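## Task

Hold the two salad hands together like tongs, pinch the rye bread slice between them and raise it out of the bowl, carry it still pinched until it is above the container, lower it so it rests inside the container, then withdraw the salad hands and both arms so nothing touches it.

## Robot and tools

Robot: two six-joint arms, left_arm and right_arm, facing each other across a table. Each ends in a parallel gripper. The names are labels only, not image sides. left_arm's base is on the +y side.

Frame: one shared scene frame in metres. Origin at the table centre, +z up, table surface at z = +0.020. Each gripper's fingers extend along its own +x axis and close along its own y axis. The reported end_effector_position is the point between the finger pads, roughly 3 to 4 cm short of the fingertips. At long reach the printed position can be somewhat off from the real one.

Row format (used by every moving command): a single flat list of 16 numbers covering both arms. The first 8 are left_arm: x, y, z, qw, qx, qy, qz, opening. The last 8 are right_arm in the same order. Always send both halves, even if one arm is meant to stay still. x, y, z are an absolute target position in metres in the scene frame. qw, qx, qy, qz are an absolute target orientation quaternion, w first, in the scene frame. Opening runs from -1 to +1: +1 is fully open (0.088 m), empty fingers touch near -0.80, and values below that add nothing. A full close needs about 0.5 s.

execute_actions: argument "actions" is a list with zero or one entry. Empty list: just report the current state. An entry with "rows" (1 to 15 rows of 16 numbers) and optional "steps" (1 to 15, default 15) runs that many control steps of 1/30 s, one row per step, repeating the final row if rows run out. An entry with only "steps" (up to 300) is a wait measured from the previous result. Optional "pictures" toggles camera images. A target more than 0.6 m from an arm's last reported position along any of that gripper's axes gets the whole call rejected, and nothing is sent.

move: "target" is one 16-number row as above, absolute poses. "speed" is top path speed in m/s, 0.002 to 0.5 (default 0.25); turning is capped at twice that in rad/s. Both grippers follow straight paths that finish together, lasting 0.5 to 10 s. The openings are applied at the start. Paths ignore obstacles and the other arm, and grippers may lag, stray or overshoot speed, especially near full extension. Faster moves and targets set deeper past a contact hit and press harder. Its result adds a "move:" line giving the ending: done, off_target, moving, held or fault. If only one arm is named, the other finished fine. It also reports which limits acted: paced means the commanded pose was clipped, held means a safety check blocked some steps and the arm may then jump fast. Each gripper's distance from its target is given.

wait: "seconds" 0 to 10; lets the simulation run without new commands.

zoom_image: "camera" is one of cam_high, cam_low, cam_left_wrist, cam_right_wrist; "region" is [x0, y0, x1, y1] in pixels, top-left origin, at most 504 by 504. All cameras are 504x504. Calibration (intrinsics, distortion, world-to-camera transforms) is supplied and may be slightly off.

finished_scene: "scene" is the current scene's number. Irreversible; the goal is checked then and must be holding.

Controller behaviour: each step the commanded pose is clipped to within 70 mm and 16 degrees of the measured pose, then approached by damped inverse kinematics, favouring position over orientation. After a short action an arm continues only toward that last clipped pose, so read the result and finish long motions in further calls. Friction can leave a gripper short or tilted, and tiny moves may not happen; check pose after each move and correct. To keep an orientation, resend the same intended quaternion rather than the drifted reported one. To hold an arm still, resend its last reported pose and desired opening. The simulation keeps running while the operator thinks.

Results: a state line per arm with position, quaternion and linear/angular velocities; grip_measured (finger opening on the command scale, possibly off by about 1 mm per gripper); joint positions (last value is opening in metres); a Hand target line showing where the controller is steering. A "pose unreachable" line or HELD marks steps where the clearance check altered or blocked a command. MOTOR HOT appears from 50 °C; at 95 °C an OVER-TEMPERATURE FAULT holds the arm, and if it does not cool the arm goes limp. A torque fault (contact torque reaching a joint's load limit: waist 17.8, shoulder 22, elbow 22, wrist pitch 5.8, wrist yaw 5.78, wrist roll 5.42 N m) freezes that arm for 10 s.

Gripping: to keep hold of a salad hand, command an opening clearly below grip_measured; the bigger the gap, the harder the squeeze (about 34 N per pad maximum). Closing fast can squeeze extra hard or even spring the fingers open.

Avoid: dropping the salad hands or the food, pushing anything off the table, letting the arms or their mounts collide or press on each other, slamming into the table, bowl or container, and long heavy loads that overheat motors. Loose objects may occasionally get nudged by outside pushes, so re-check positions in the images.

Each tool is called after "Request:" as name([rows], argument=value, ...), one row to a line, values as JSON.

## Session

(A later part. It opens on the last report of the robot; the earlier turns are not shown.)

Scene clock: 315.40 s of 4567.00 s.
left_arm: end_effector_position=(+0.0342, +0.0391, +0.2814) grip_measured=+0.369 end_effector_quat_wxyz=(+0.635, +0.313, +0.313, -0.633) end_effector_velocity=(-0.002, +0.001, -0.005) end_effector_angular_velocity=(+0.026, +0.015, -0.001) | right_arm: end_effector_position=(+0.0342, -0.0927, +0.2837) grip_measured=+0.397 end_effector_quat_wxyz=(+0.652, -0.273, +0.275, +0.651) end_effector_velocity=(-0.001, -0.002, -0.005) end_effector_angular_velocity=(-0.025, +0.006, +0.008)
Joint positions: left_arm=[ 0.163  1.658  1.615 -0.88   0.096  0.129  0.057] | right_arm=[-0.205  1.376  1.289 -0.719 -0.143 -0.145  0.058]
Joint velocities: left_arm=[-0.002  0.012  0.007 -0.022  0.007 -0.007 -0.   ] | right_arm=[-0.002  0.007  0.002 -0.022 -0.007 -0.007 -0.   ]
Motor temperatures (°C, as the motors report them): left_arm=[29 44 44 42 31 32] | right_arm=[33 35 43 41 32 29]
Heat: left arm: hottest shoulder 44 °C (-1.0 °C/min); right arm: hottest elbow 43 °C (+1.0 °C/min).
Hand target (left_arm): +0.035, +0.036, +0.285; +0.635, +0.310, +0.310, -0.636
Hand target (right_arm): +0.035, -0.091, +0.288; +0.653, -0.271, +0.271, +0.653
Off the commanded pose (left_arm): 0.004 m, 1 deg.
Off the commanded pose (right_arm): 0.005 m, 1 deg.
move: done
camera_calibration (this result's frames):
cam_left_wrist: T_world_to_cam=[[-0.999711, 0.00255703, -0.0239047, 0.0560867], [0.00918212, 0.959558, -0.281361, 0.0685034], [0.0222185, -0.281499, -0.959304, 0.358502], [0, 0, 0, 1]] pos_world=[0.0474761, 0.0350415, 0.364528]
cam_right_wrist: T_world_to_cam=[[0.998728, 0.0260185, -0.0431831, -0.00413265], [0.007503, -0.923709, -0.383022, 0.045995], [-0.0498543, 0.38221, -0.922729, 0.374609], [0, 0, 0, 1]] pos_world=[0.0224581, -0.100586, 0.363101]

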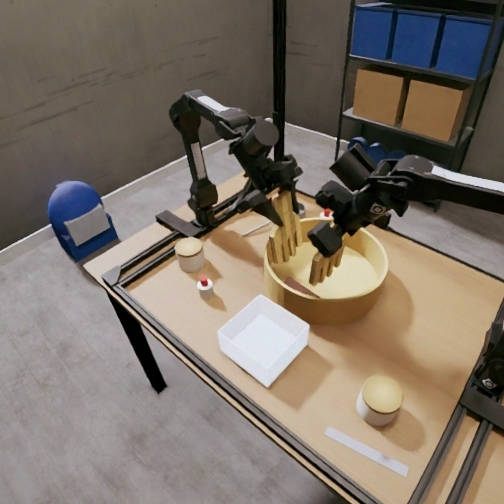

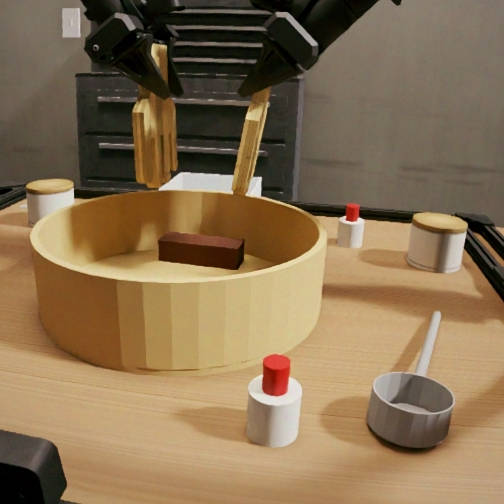

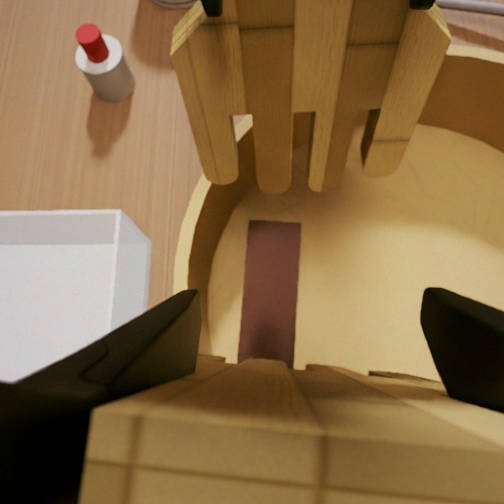

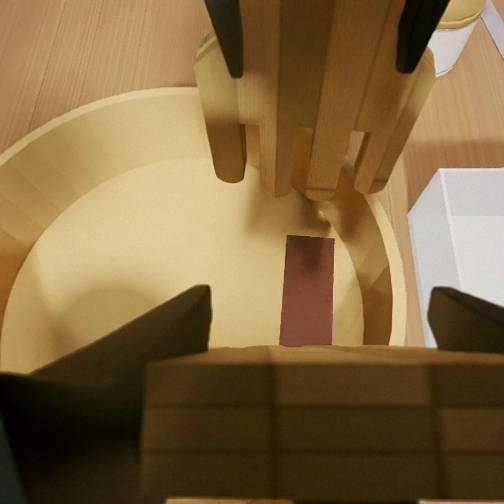

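Request:
move(target=[-0.03,0.085,0.22,0.661,0.25,0.25,-0.661,-1,-0.03,-0.16,0.29,0.653,-0.271,0.271,0.653,-1], speed=0.12)

Request:
move(target=[-0.03,0.102,0.170,0.661,0.25,0.25,-0.661,-1,-0.03,-0.16,0.29,0.653,-0.271,0.271,0.653,-1], speed=0.05)

Request:
move(target=[-0.03,0.102,0.174,0.661,0.25,0.25,-0.661,1,-0.03,-0.16,0.29,0.653,-0.271,0.271,0.653,-1], speed=0.05)

Request:
move(target=[-0.03,0.14,0.26,0.596,0.38,0.38,-0.596,1,-0.03,-0.16,0.29,0.653,-0.271,0.271,0.653,-1], speed=0.1)

Scene clock: 318.03 s of 4567.00 s.
left_arm: end_effector_position=(-0.0296, +0.0840, +0.2178) grip_measured=+0.368 end_effector_quat_wxyz=(+0.658, +0.255, +0.254, -0.661) end_effector_velocity=(-0.002, +0.001, -0.003) end_effector_angular_velocity=(-0.007, +0.012, +0.013) | right_arm: end_effector_position=(-0.0301, -0.1575, +0.2904) grip_measured=+0.397 end_effector_quat_wxyz=(+0.652, -0.273, +0.271, +0.653) end_effector_velocity=(+0.001, -0.006, -0.003) end_effector_angular_velocity=(-0.017, -0.011, +0.002)
Joint positions: left_arm=[-0.034  1.35   0.968 -0.354 -0.022 -0.02   0.057] | right_arm=[ 0.052  1.112  1.137 -0.814  0.036  0.034  0.058]
Joint velocities: left_arm=[-0.007 -0.007 -0.022  0.022 -0.007 -0.022 -0.   ] | right_arm=[ 0.002 -0.012 -0.007 -0.022  0.007 -0.007 -0.   ]
Motor temperatures (°C, as the motors report them): left_arm=[29 44 44 42 31 32] | right_arm=[33 35 43 40 32 29]
Heat: left arm: hottest shoulder 44 °C (+0.0 °C/min); right arm: hottest elbow 43 °C (+1.0 °C/min).
Hand target (left_arm): -0.030, +0.086, +0.220; +0.661, +0.251, +0.250, -0.662
Hand target (right_arm): -0.031, -0.160, +0.290; +0.653, -0.272, +0.270, +0.653
Off the commanded pose (left_arm): 0.002 m, 1 deg.
Off the commanded pose (right_arm): 0.003 m, 0 deg.
move: done
camera_calibration (this result's frames):
cam_left_wrist: T_world_to_cam=[[-0.99974, 0.00562091, -0.0221111, -0.00991572], [0.0149654, 0.893099, -0.449612, 0.05054], [0.0172202, -0.449826, -0.89295, 0.311167], [0, 0, 0, 1]] pos_world=[-0.0160278, 0.0948895, 0.300361]
cam_right_wrist: T_world_to_cam=[[0.998725, 0.0305822, -0.0401693, 0.0619589], [0.0125602, -0.921146, -0.389015, -0.0085463], [-0.0488987, 0.388015, -0.920355, 0.402659], [0, 0, 0, 1]] pos_world=[-0.0420831, -0.166005, 0.369754]

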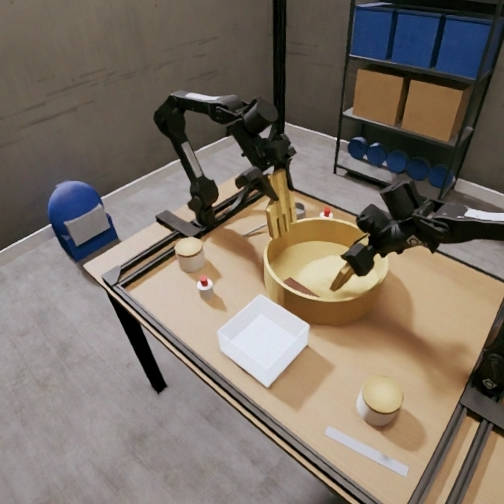

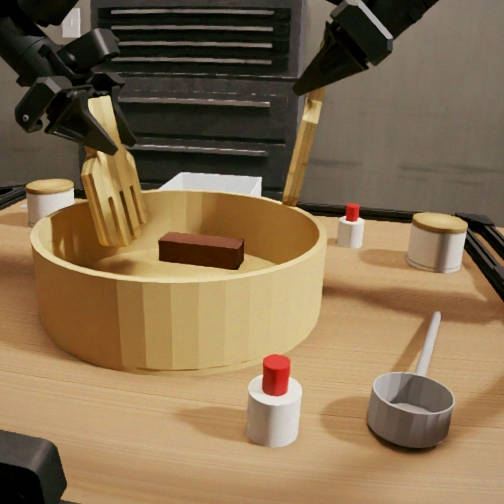

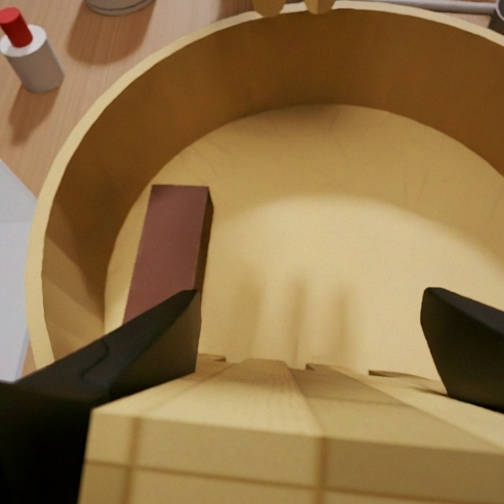

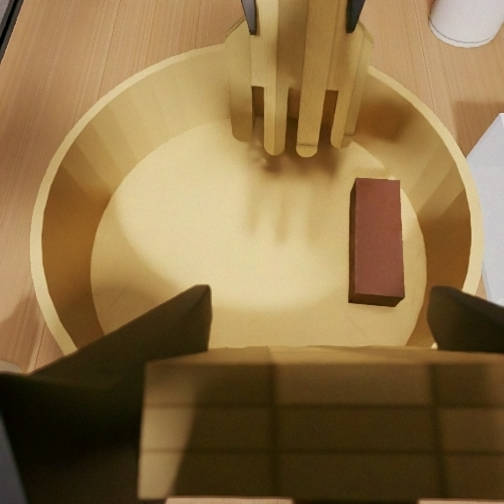

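Scene clock: 319.33 s of 4567.00 s.
left_arm: end_effector_position=(-0.0297, +0.0996, +0.1730) grip_measured=+0.368 end_effector_quat_wxyz=(+0.660, +0.249, +0.250, -0.663) end_effector_velocity=(+0.000, +0.000, +0.001) end_effector_angular_velocity=(-0.027, +0.013, +0.018) | right_arm: end_effector_position=(-0.0300, -0.1583, +0.2902) grip_measured=+0.397 end_effector_quat_wxyz=(+0.653, -0.272, +0.271, +0.653) end_effector_velocity=(-0.000, -0.001, +0.000) end_effector_angular_velocity=(-0.003, -0.000, +0.008)
Joint positions: left_arm=[-0.037  1.324  0.755 -0.152 -0.024 -0.025  0.057] | right_arm=[ 0.052  1.109  1.134 -0.814  0.037  0.035  0.058]
Joint velocities: left_arm=[-0.002 -0.012 -0.022  0.037 -0.007 -0.022 -0.   ] | right_arm=[-0.002 -0.002  0.002 -0.007 -0.007 -0.007  0.   ]
Motor temperatures (°C, as the motors report them): left_arm=[29 44 44 42 31 32] | right_arm=[33 35 43 40 32 29]
Heat: left arm: hottest shoulder 44 °C (+0.0 °C/min); right arm: hottest elbow 43 °C (+1.0 °C/min).
Hand target (left_arm): -0.030, +0.102, +0.170; +0.661, +0.250, +0.250, -0.661
Hand target (right_arm): -0.030, -0.160, +0.290; +0.653, -0.271, +0.271, +0.653
Off the commanded pose (left_arm): 0.004 m, 0 deg.
Off the commanded pose (right_arm): 0.002 m, 0 deg.
move: done
camera_calibration (this result's frames):
cam_left_wrist: T_world_to_cam=[[-0.999794, 0.00331894, -0.0200059, -0.0112866], [0.0122051, 0.88632, -0.462912, 0.0193418], [0.0161953, -0.463061, -0.886179, 0.278235], [0, 0, 0, 1]] pos_world=[-0.0160264, 0.111734, 0.255294]
cam_right_wrist: T_world_to_cam=[[0.99874, 0.0300595, -0.0401754, 0.0617945], [0.0120565, -0.920999, -0.389379, -0.00924534], [-0.048706, 0.388405, -0.920201, 0.402758], [0, 0, 0, 1]] pos_world=[-0.0419884, -0.166805, 0.369501]

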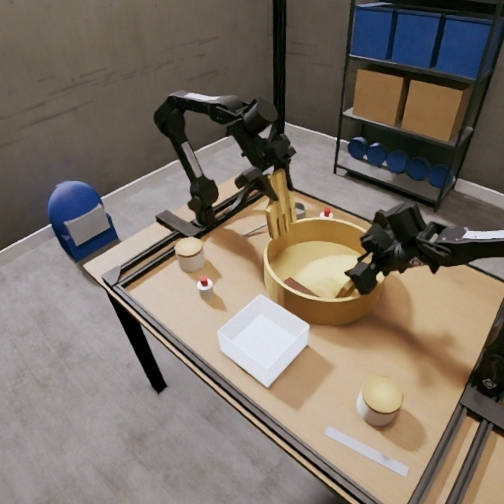

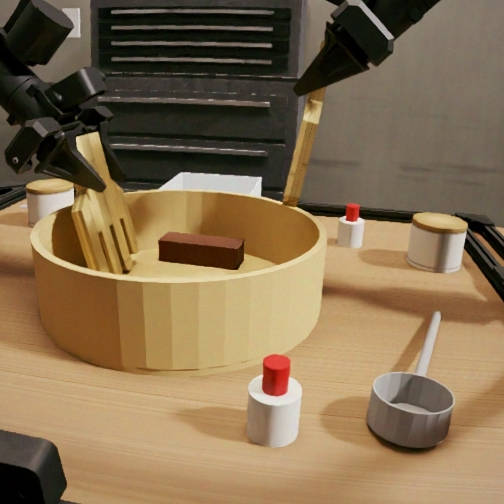

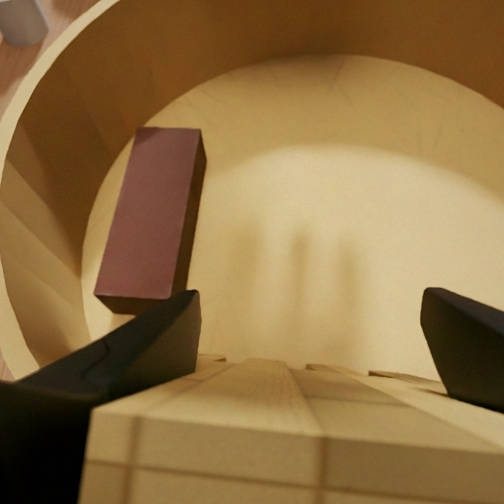

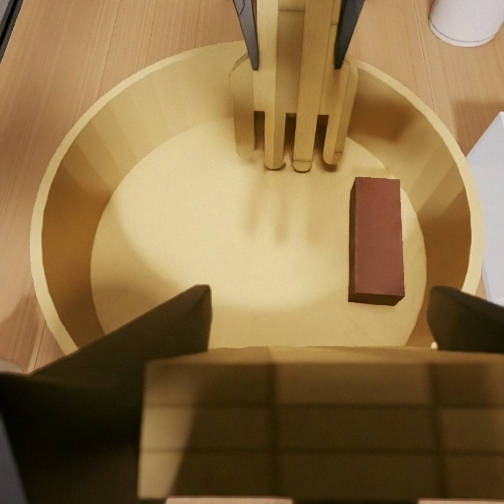

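Scene clock: 320.17 s of 4567.00 s.
left_arm: end_effector_position=(-0.0298, +0.1009, +0.1728) grip_measured=+1.000 end_effector_quat_wxyz=(+0.660, +0.251, +0.251, -0.662) end_effector_velocity=(-0.004, -0.000, +0.001) end_effector_angular_velocity=(-0.007, +0.011, -0.008) | right_arm: end_effector_position=(-0.0300, -0.1583, +0.2902) grip_measured=+0.397 end_effector_quat_wxyz=(+0.653, -0.272, +0.271, +0.653) end_effector_velocity=(-0.002, -0.002, -0.003) end_effector_angular_velocity=(-0.013, +0.010, +0.018)
Joint positions: left_arm=[-0.038  1.32   0.754 -0.16  -0.025 -0.025  0.088] | right_arm=[ 0.052  1.109  1.134 -0.814  0.037  0.035  0.058]
Joint velocities: left_arm=[-0.007 -0.002 -0.002  0.007  0.007 -0.007  0.   ] | right_arm=[-0.002 -0.002 -0.007 -0.007 -0.022 -0.007 -0.   ]
Motor temperatures (°C, as the motors report them): left_arm=[29 44 44 42 31 32] | right_arm=[33 35 43 40 32 29]
Heat: left arm: hottest shoulder 44 °C (+0.0 °C/min); right arm: hottest elbow 43 °C (+2.0 °C/min).
Hand target (left_arm): -0.030, +0.102, +0.174; +0.661, +0.250, +0.250, -0.661
Hand target (right_arm): -0.030, -0.160, +0.290; +0.653, -0.271, +0.271, +0.653
Off the commanded pose (left_arm): 0.002 m, 0 deg.
Off the commanded pose (right_arm): 0.002 m, 0 deg.
move: done
camera_calibration (this result's frames):
cam_left_wrist: T_world_to_cam=[[-0.999785, 0.00350681, -0.020415, -0.0112704], [0.0124858, 0.888423, -0.458856, 0.0171503], [0.0165281, -0.459012, -0.888276, 0.278674], [0, 0, 0, 1]] pos_world=[-0.016088, 0.112718, 0.255179]
cam_right_wrist: T_world_to_cam=[[0.99874, 0.0300595, -0.0401754, 0.0617945], [0.0120565, -0.920999, -0.389379, -0.00924534], [-0.048706, 0.388405, -0.920201, 0.402758], [0, 0, 0, 1]] pos_world=[-0.0419884, -0.166805, 0.369501]

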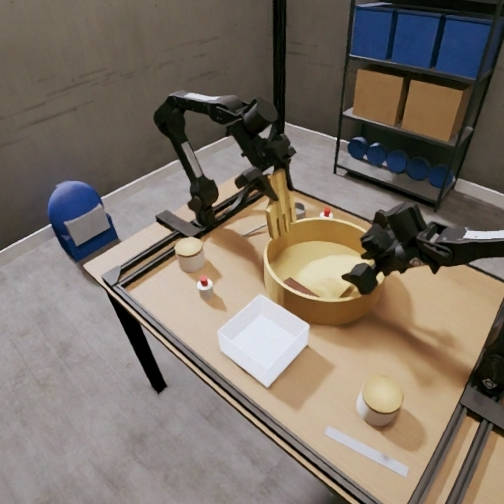

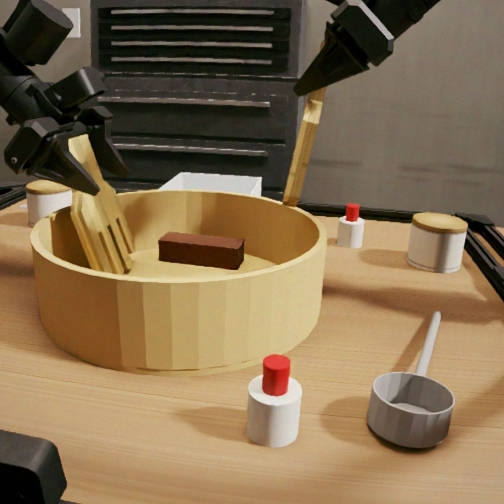

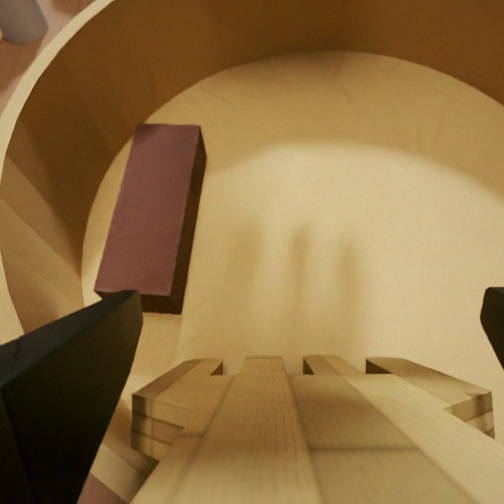

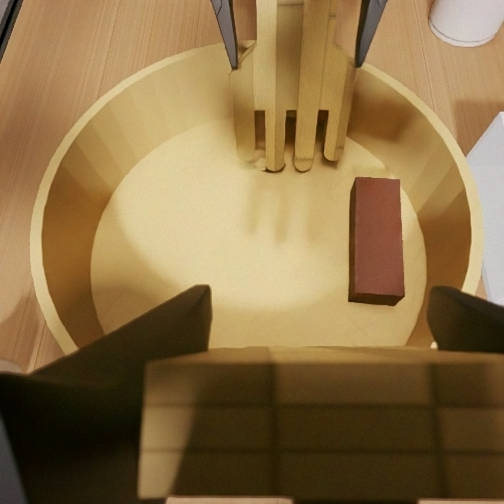

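Scene clock: 322.60 s of 4567.00 s.
left_arm: end_effector_position=(-0.0285, +0.1410, +0.2593) grip_measured=+1.000 end_effector_quat_wxyz=(+0.599, +0.380, +0.378, -0.594) end_effector_velocity=(+0.004, -0.000, +0.002) end_effector_angular_velocity=(+0.011, -0.011, +0.032) | right_arm: end_effector_position=(-0.0300, -0.1583, +0.2902) grip_measured=+0.397 end_effector_quat_wxyz=(+0.653, -0.272, +0.271, +0.653) end_effector_velocity=(+0.001, +0.001, +0.001) end_effector_angular_velocity=(+0.007, +0.000, +0.003)
Joint positions: left_arm=[-0.038  1.41   1.384 -1.107 -0.023 -0.036  0.088] | right_arm=[ 0.052  1.109  1.134 -0.814  0.037  0.035  0.058]
Joint velocities: left_arm=[ 0.002  0.012  0.022 -0.022 -0.022 -0.022  0.   ] | right_arm=[-0.007 -0.002 -0.002  0.007 -0.007 -0.007 -0.   ]
Motor temperatures (°C, as the motors report them): left_arm=[29 44 44 42 31 32] | right_arm=[33 35 43 40 32 29]
Heat: left arm: hottest shoulder 44 °C (+0.0 °C/min); right arm: hottest elbow 43 °C (+1.0 °C/min).
Hand target (left_arm): -0.030, +0.139, +0.260; +0.597, +0.379, +0.381, -0.596
Hand target (right_arm): -0.030, -0.160, +0.290; +0.653, -0.271, +0.271, +0.653
Off the commanded pose (left_arm): 0.002 m, 0 deg.
Off the commanded pose (right_arm): 0.002 m, 0 deg.
move: done
camera_calibration (this result's frames):
cam_left_wrist: T_world_to_cam=[[-0.999645, 0.00552642, -0.0260819, -0.00722621], [0.00733612, 0.997533, -0.0698081, -0.0952295], [0.0256318, -0.0699746, -0.997219, 0.34749], [0, 0, 0, 1]] pos_world=[-0.0154318, 0.11935, 0.339688]
cam_right_wrist: T_world_to_cam=[[0.99874, 0.0300595, -0.0401754, 0.0617945], [0.0120565, -0.920999, -0.389379, -0.00924534], [-0.048706, 0.388405, -0.920201, 0.402758], [0, 0, 0, 1]] pos_world=[-0.0419884, -0.166805, 0.369501]

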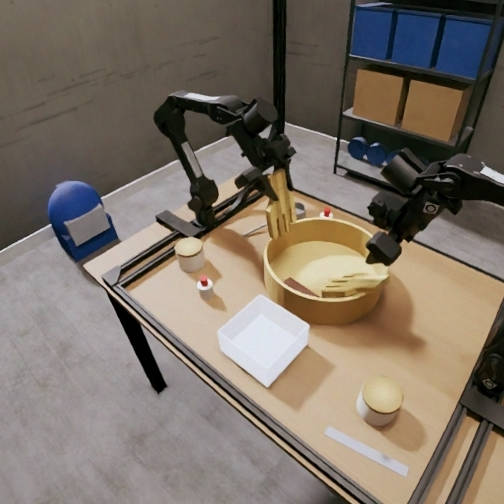

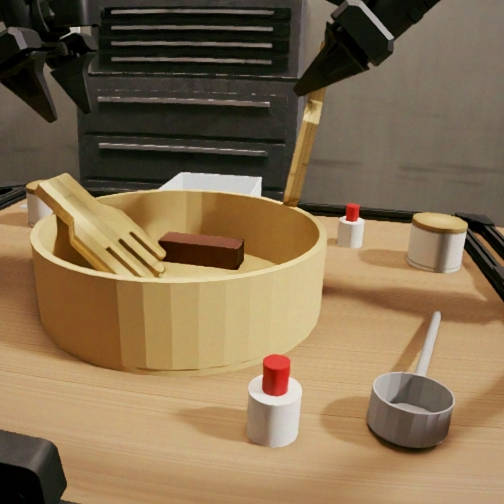

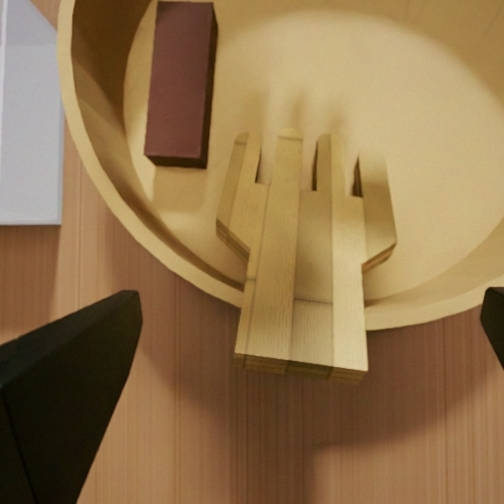

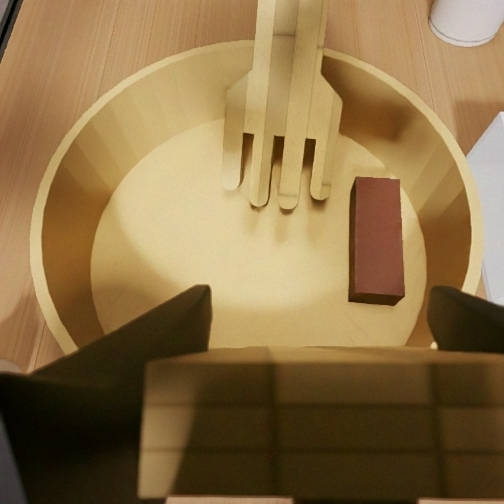

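Request:
move(target=[-0.04,0.205,0.175,0.298,0.641,-0.298,-0.641,0.3,-0.03,-0.16,0.29,0.653,-0.271,0.271,0.653,-1])

Request:
move(target=[-0.04,0.172,0.148,0.298,0.641,-0.298,-0.641,0.3,-0.03,-0.16,0.29,0.653,-0.271,0.271,0.653,-1], speed=0.05)

Request:
zoom_image(camera="cam_low", region=[0,60,220,280])

Scene clock: 329.10 s of 4567.00 s.
left_arm: end_effector_position=(-0.0400, +0.2036, +0.1788) grip_measured=+0.300 end_effector_quat_wxyz=(+0.300, +0.641, -0.299, -0.639) end_effector_velocity=(+0.001, +0.003, -0.005) end_effector_angular_velocity=(+0.011, -0.001, +0.008) | right_arm: end_effector_position=(-0.0300, -0.1585, +0.2899) grip_measured=+0.397 end_effector_quat_wxyz=(+0.652, -0.273, +0.271, +0.653) end_effector_velocity=(-0.004, -0.002, -0.001) end_effector_angular_velocity=(-0.008, +0.010, +0.023)
Joint positions: left_arm=[-0.147  0.801  0.508 -0.407 -0.116  1.476  0.054] | right_arm=[ 0.052  1.108  1.133 -0.815  0.037  0.035  0.058]
Joint velocities: left_arm=[-0.002 -0.007 -0.012 -0.007 -0.007 -0.007 -0.   ] | right_arm=[ 0.002 -0.002 -0.002 -0.007 -0.022 -0.007 -0.   ]
Motor temperatures (°C, as the motors report them): left_arm=[29 43 44 42 31 32] | right_arm=[33 35 42 40 32 29]
Heat: left arm: hottest elbow 44 °C (-1.0 °C/min); right arm: hottest elbow 42 °C (+0.0 °C/min).
Hand target (left_arm): -0.040, +0.205, +0.175; +0.297, +0.641, -0.299, -0.641
Hand target (right_arm): -0.030, -0.160, +0.290; +0.653, -0.271, +0.271, +0.653
Off the commanded pose (left_arm): 0.004 m, 0 deg.
Off the commanded pose (right_arm): 0.002 m, 0 deg.
move: done
camera_calibration (this result's frames):
cam_left_wrist: T_world_to_cam=[[0.0173479, 0.62907, -0.777155, 0.0268725], [0.931847, 0.271582, 0.240634, -0.0338301], [0.362437, -0.728364, -0.581485, 0.345065], [0, 0, 0, 1]] pos_world=[-0.0940062, 0.243616, 0.229675]
cam_right_wrist: T_world_to_cam=[[0.998742, 0.0300289, -0.0401587, 0.0617706], [0.0120719, -0.921295, -0.388677, -0.00976327], [-0.0486695, 0.387703, -0.920498, 0.402571], [0, 0, 0, 1]] pos_world=[-0.0419821, -0.166928, 0.369252]

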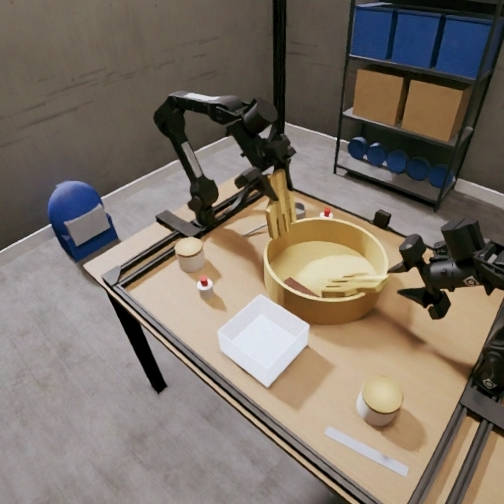

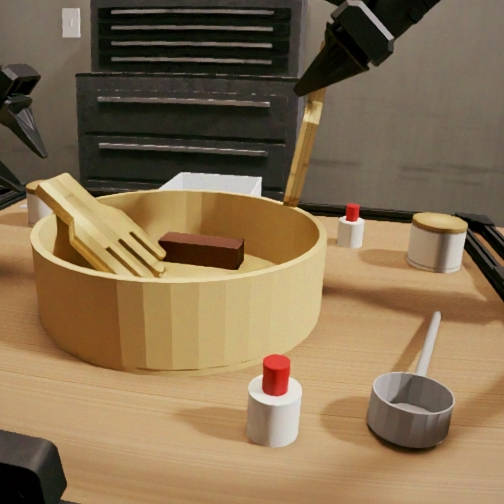

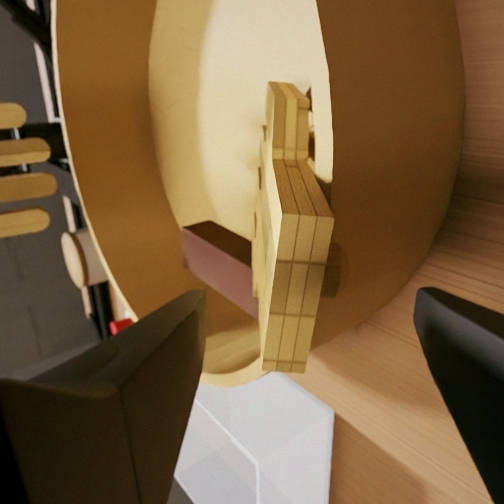

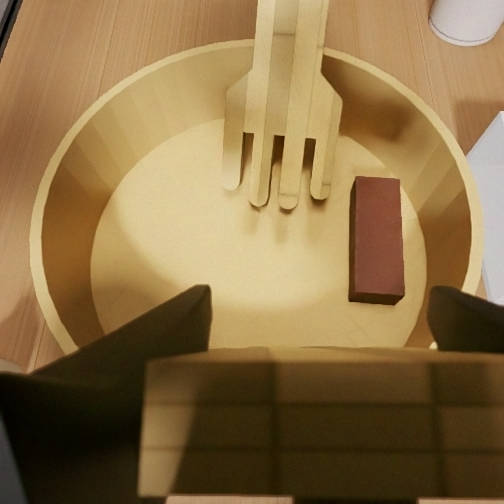

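Scene clock: 330.40 s of 4567.00 s.
left_arm: end_effector_position=(-0.0403, +0.1707, +0.1545) grip_measured=+0.300 end_effector_quat_wxyz=(+0.304, +0.639, -0.302, -0.639) end_effector_velocity=(+0.002, -0.001, -0.003) end_effector_angular_velocity=(+0.007, +0.000, +0.013) | right_arm: end_effector_position=(-0.0300, -0.1585, +0.2899) grip_measured=+0.397 end_effector_quat_wxyz=(+0.652, -0.273, +0.271, +0.653) end_effector_velocity=(-0.000, -0.001, -0.003) end_effector_angular_velocity=(-0.012, -0.001, +0.008)
Joint positions: left_arm=[-0.121  1.     0.47  -0.158 -0.095  1.492  0.054] | right_arm=[ 0.052  1.108  1.133 -0.815  0.037  0.035  0.058]
Joint velocities: left_arm=[ 0.002  0.012 -0.002  0.007 -0.007 -0.007 -0.   ] | right_arm=[-0.002  0.002 -0.002 -0.007 -0.007 -0.007 -0.   ]
Motor temperatures (°C, as the motors report them): left_arm=[29 43 44 42 31 32] | right_arm=[33 35 42 40 32 29]
Heat: left arm: hottest elbow 44 °C (-1.0 °C/min); right arm: hottest elbow 42 °C (+0.0 °C/min).
Hand target (left_arm): -0.040, +0.173, +0.148; +0.298, +0.641, -0.298, -0.641
Hand target (right_arm): -0.030, -0.160, +0.290; +0.653, -0.271, +0.271, +0.653
Off the commanded pose (left_arm): 0.007 m, 1 deg.
Off the commanded pose (right_arm): 0.002 m, 0 deg.
move: done
camera_calibration (this result's frames):
cam_left_wrist: T_world_to_cam=[[0.0153478, 0.621015, -0.783648, 0.030982], [0.932184, 0.274594, 0.235863, -0.0185842], [0.361659, -0.734124, -0.574686, 0.307067], [0, 0, 0, 1]] pos_world=[-0.0942054, 0.211288, 0.20513]
cam_right_wrist: T_world_to_cam=[[0.998742, 0.0300289, -0.0401587, 0.0617706], [0.0120719, -0.921295, -0.388677, -0.00976327], [-0.0486695, 0.387703, -0.920498, 0.402571], [0, 0, 0, 1]] pos_world=[-0.0419821, -0.166928, 0.369252]

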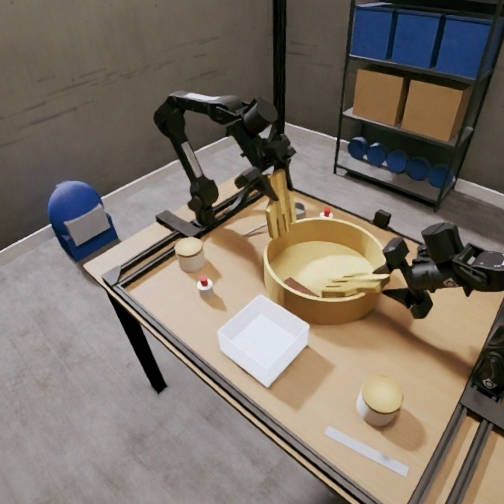

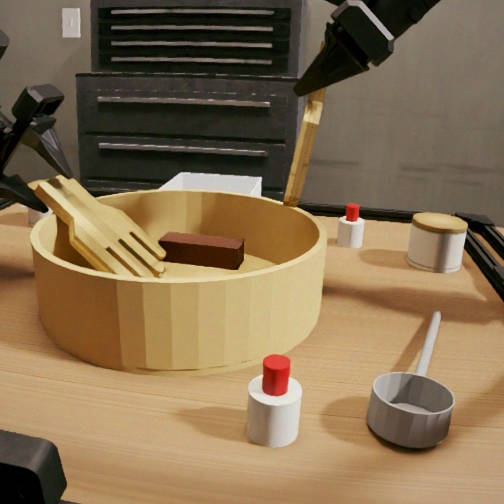

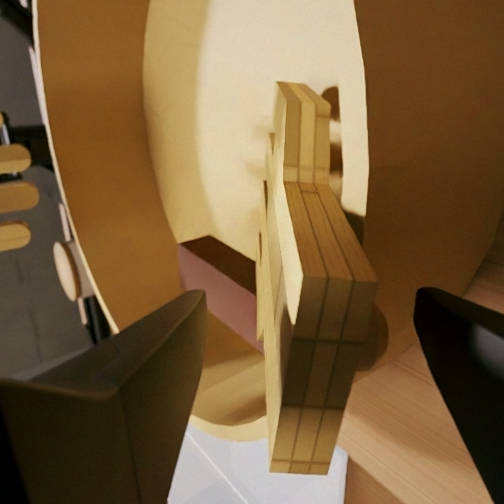

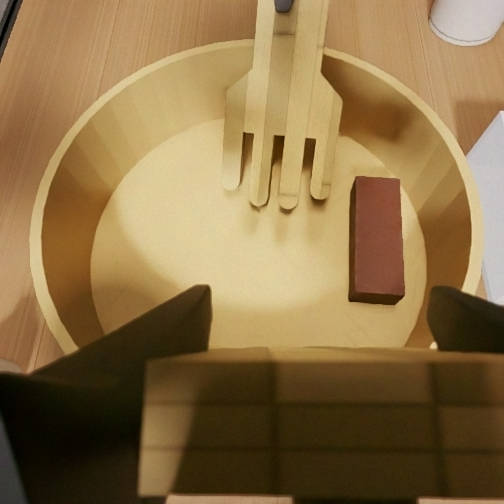

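Region (0, 60, 220, 280) of cam_low's 504x504 image, scaled by 2.291, with more detail than that image has.

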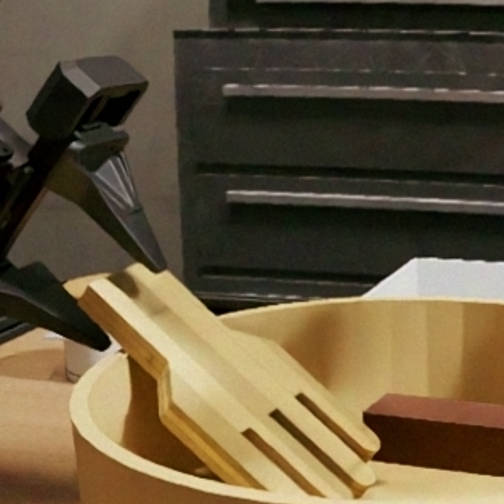

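Request:
move(target=[-0.04,0.162,0.138,0.298,0.641,-0.298,-0.641,0.0,-0.03,-0.16,0.29,0.653,-0.271,0.271,0.653,-1], speed=0.03)

Request:
move(target=[-0.04,0.162,0.142,0.298,0.641,-0.298,-0.641,-1,-0.03,-0.16,0.29,0.653,-0.271,0.271,0.653,-1], speed=0.03)

Request:
move(target=[-0.04,0.11,0.24,0.153,0.69,-0.153,-0.69,-1,-0.03,-0.16,0.29,0.653,-0.271,0.271,0.653,-1], speed=0.08)

Scene clock: 331.83 s of 4567.00 s.
left_arm: end_effector_position=(-0.0404, +0.1600, +0.1447) grip_measured=+0.000 end_effector_quat_wxyz=(+0.304, +0.639, -0.302, -0.638) end_effector_velocity=(-0.000, -0.000, -0.003) end_effector_angular_velocity=(+0.008, +0.009, +0.001) | right_arm: end_effector_position=(-0.0300, -0.1585, +0.2898) grip_measured=+0.397 end_effector_quat_wxyz=(+0.652, -0.273, +0.271, +0.653) end_effector_velocity=(-0.000, -0.004, -0.004) end_effector_angular_velocity=(-0.022, -0.001, +0.008)
Joint positions: left_arm=[-0.114  1.077  0.462 -0.072 -0.091  1.497  0.039] | right_arm=[ 0.052  1.108  1.133 -0.815  0.037  0.035  0.058]
Joint velocities: left_arm=[ 0.002  0.012 -0.002  0.007  0.007 -0.007 -0.   ] | right_arm=[-0.002 -0.002 -0.002 -0.022 -0.007 -0.007  0.   ]
Motor temperatures (°C, as the motors report them): left_arm=[29 43 44 42 31 32] | right_arm=[33 35 42 40 32 29]
Heat: left arm: hottest elbow 44 °C (-1.0 °C/min); right arm: hottest elbow 42 °C (+0.0 °C/min).
Hand target (left_arm): -0.040, +0.162, +0.138; +0.298, +0.641, -0.298, -0.641
Hand target (right_arm): -0.030, -0.160, +0.290; +0.653, -0.271, +0.271, +0.653
Off the commanded pose (left_arm): 0.007 m, 1 deg.
Off the commanded pose (right_arm): 0.002 m, 0 deg.
move: done
camera_calibration (this result's frames):
cam_left_wrist: T_world_to_cam=[[0.0157274, 0.6204, -0.784128, 0.0301329], [0.932044, 0.27483, 0.236139, -0.0133712], [0.362003, -0.734556, -0.573918, 0.293553], [0, 0, 0, 1]] pos_world=[-0.0942783, 0.200611, 0.195261]
cam_right_wrist: T_world_to_cam=[[0.998743, 0.0300136, -0.0401503, 0.0617589], [0.0120796, -0.921443, -0.388326, -0.00997839], [-0.0486513, 0.387353, -0.920647, 0.402433], [0, 0, 0, 1]] pos_world=[-0.0419819, -0.166932, 0.369103]

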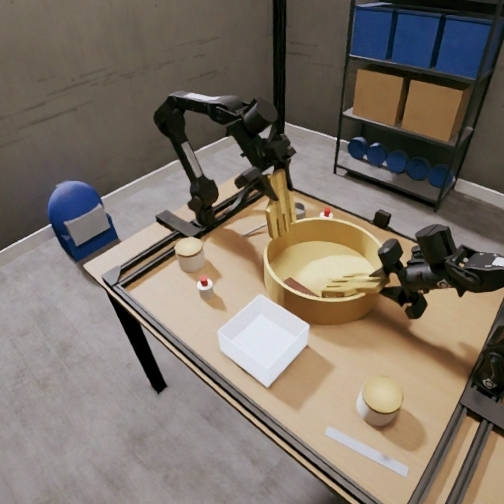

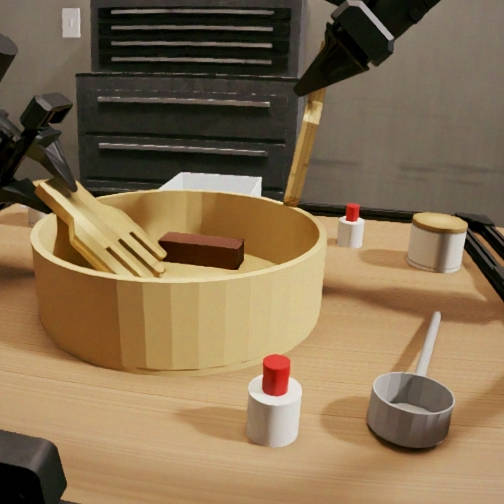

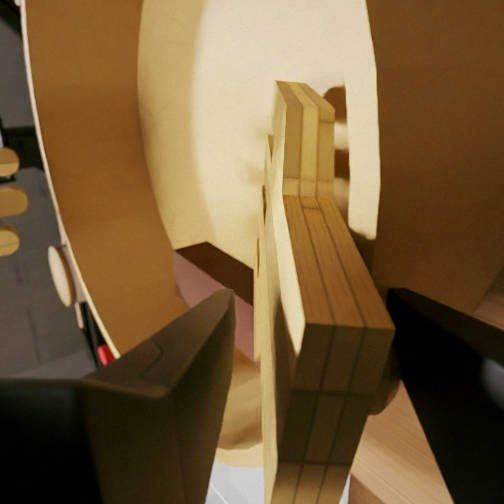

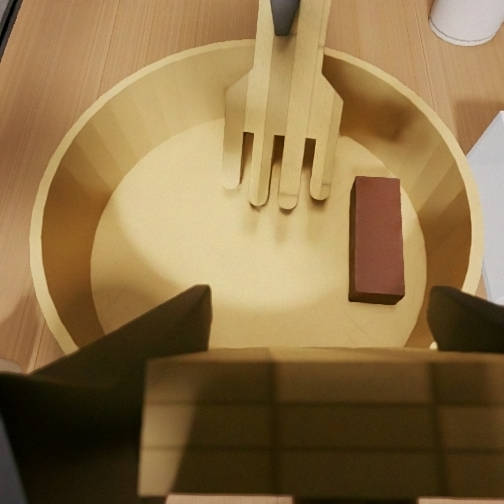

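Scene clock: 332.53 s of 4567.00 s.
left_arm: end_effector_position=(-0.0403, +0.1622, +0.1417) grip_measured=-0.216 end_effector_quat_wxyz=(+0.299, +0.641, -0.299, -0.640) end_effector_velocity=(-0.001, +0.002, -0.001) end_effector_angular_velocity=(+0.007, +0.000, +0.003) | right_arm: end_effector_position=(-0.0300, -0.1585, +0.2898) grip_measured=+0.397 end_effector_quat_wxyz=(+0.652, -0.273, +0.271, +0.653) end_effector_velocity=(-0.002, -0.002, -0.001) end_effector_angular_velocity=(-0.008, -0.000, +0.013)
Joint positions: left_arm=[-0.114  1.077  0.459 -0.082 -0.089  1.499  0.028] | right_arm=[ 0.052  1.108  1.133 -0.815  0.037  0.035  0.058]
Joint velocities: left_arm=[-0.007 -0.002 -0.002 -0.007 -0.007 -0.007 -0.   ] | right_arm=[ 0.002 -0.002 -0.002 -0.007 -0.007 -0.007 -0.   ]
Motor temperatures (°C, as the motors report them): left_arm=[29 43 44 42 31 32] | right_arm=[33 35 42 40 32 29]
Heat: left arm: hottest elbow 44 °C (-1.0 °C/min); right arm: hottest elbow 42 °C (+0.0 °C/min).
Hand target (left_arm): -0.040, +0.162, +0.142; +0.298, +0.641, -0.298, -0.641
Hand target (right_arm): -0.030, -0.160, +0.290; +0.653, -0.271, +0.271, +0.653
Off the commanded pose (left_arm): 0.000 m, 0 deg.
Off the commanded pose (right_arm): 0.002 m, 0 deg.
move: done
camera_calibration (this result's frames):
cam_left_wrist: T_world_to_cam=[[0.0187982, 0.630794, -0.775722, 0.0237307], [0.932211, 0.269408, 0.241665, -0.01317], [0.361426, -0.72768, -0.582969, 0.293562], [0, 0, 0, 1]] pos_world=[-0.0942698, 0.202198, 0.192729]
cam_right_wrist: T_world_to_cam=[[0.998743, 0.0300136, -0.0401503, 0.0617589], [0.0120796, -0.921443, -0.388326, -0.00997839], [-0.0486513, 0.387353, -0.920647, 0.402433], [0, 0, 0, 1]] pos_world=[-0.0419819, -0.166932, 0.369103]

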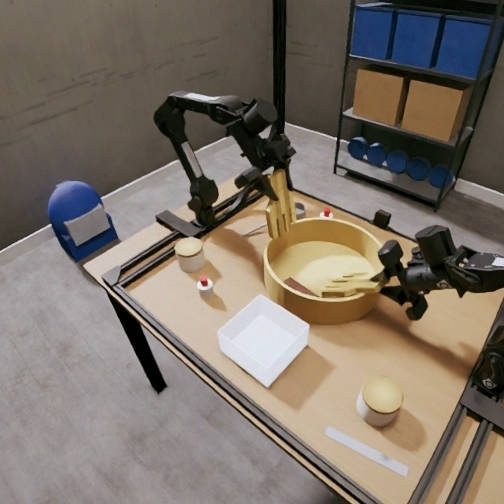

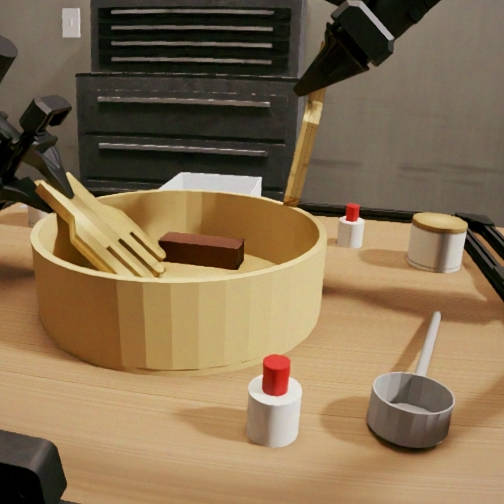

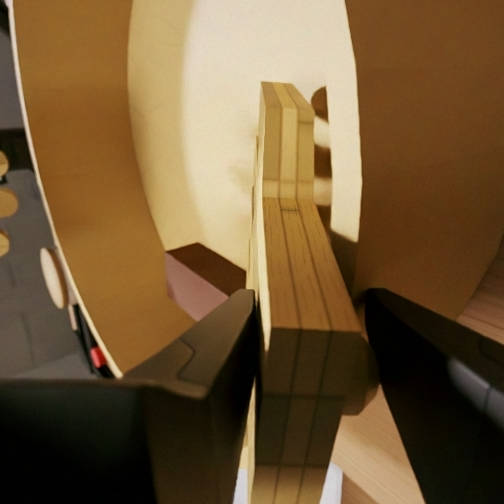

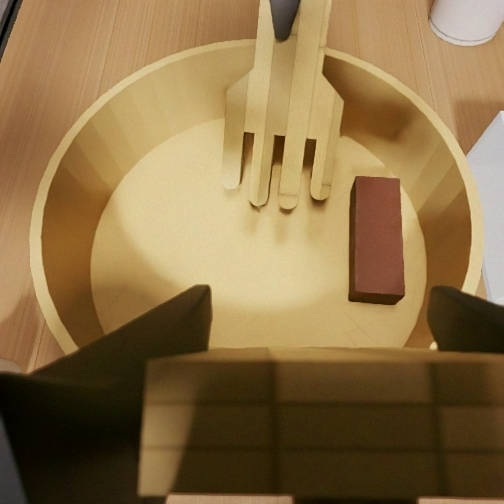

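Scene clock: 335.60 s of 4567.00 s.
left_arm: end_effector_position=(-0.0402, +0.1125, +0.2362) grip_measured=-0.216 end_effector_quat_wxyz=(+0.151, +0.692, -0.149, -0.689) end_effector_velocity=(+0.000, +0.006, -0.002) end_effector_angular_velocity=(+0.056, +0.006, +0.006) | right_arm: end_effector_position=(-0.0300, -0.1585, +0.2896) grip_measured=+0.397 end_effector_quat_wxyz=(+0.652, -0.273, +0.272, +0.653) end_effector_velocity=(-0.000, -0.002, -0.001) end_effector_angular_velocity=(-0.008, -0.000, +0.008)
Joint positions: left_arm=[-0.074  1.513  1.386 -1.017 -0.035  1.501  0.028] | right_arm=[ 0.052  1.108  1.132 -0.815  0.037  0.035  0.058]
Joint velocities: left_arm=[ 0.002  0.022  0.032 -0.066  0.007 -0.007 -0.   ] | right_arm=[-0.002 -0.002 -0.002 -0.007 -0.007 -0.007 -0.   ]
Motor temperatures (°C, as the motors report them): left_arm=[29 42 45 42 31 32] | right_arm=[33 35 42 40 32 29]
Heat: left arm: hottest elbow 45 °C (+0.0 °C/min); right arm: hottest elbow 42 °C (+0.0 °C/min).
Hand target (left_arm): -0.040, +0.109, +0.240; +0.154, +0.690, -0.152, -0.691
Hand target (right_arm): -0.030, -0.160, +0.290; +0.653, -0.271, +0.271, +0.653
Off the commanded pose (left_arm): 0.005 m, 1 deg.
Off the commanded pose (right_arm): 0.002 m, 0 deg.
move: done
camera_calibration (this result's frames):
cam_left_wrist: T_world_to_cam=[[0.0154544, 0.903461, -0.428391, 0.0154876], [0.931195, 0.143049, 0.335279, -0.0306324], [0.364193, -0.404097, -0.839088, 0.336616], [0, 0, 0, 1]] pos_world=[-0.0943078, 0.126415, 0.299356]
cam_right_wrist: T_world_to_cam=[[0.998741, 0.0297276, -0.04041, 0.0617819], [0.0117334, -0.921594, -0.387978, -0.0102037], [-0.0487753, 0.387015, -0.920782, 0.402289], [0, 0, 0, 1]] pos_world=[-0.0419626, -0.166932, 0.368958]

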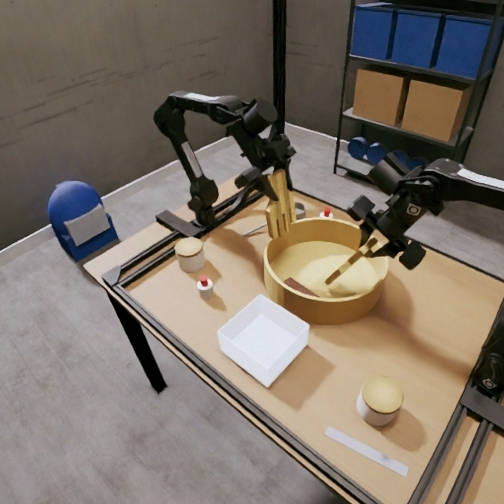

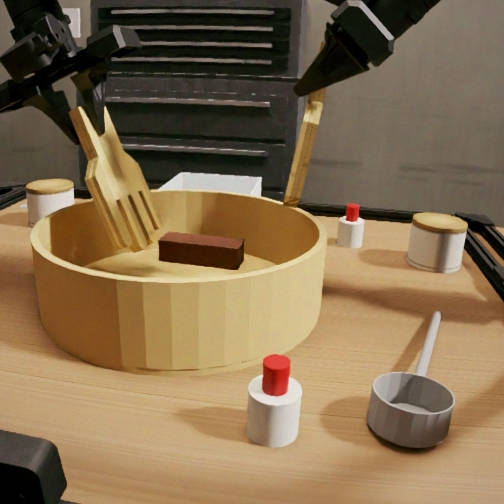

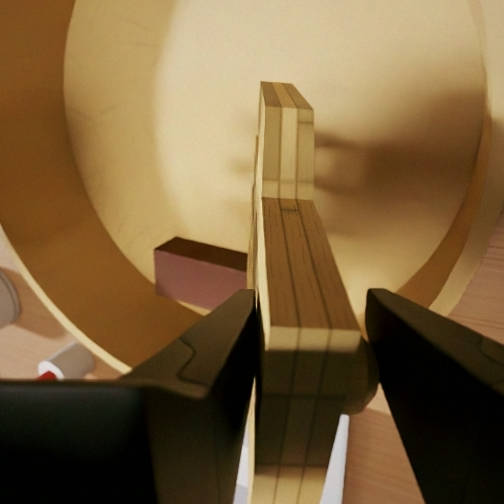

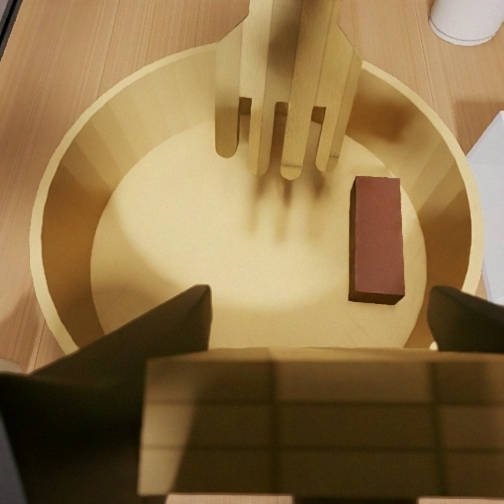

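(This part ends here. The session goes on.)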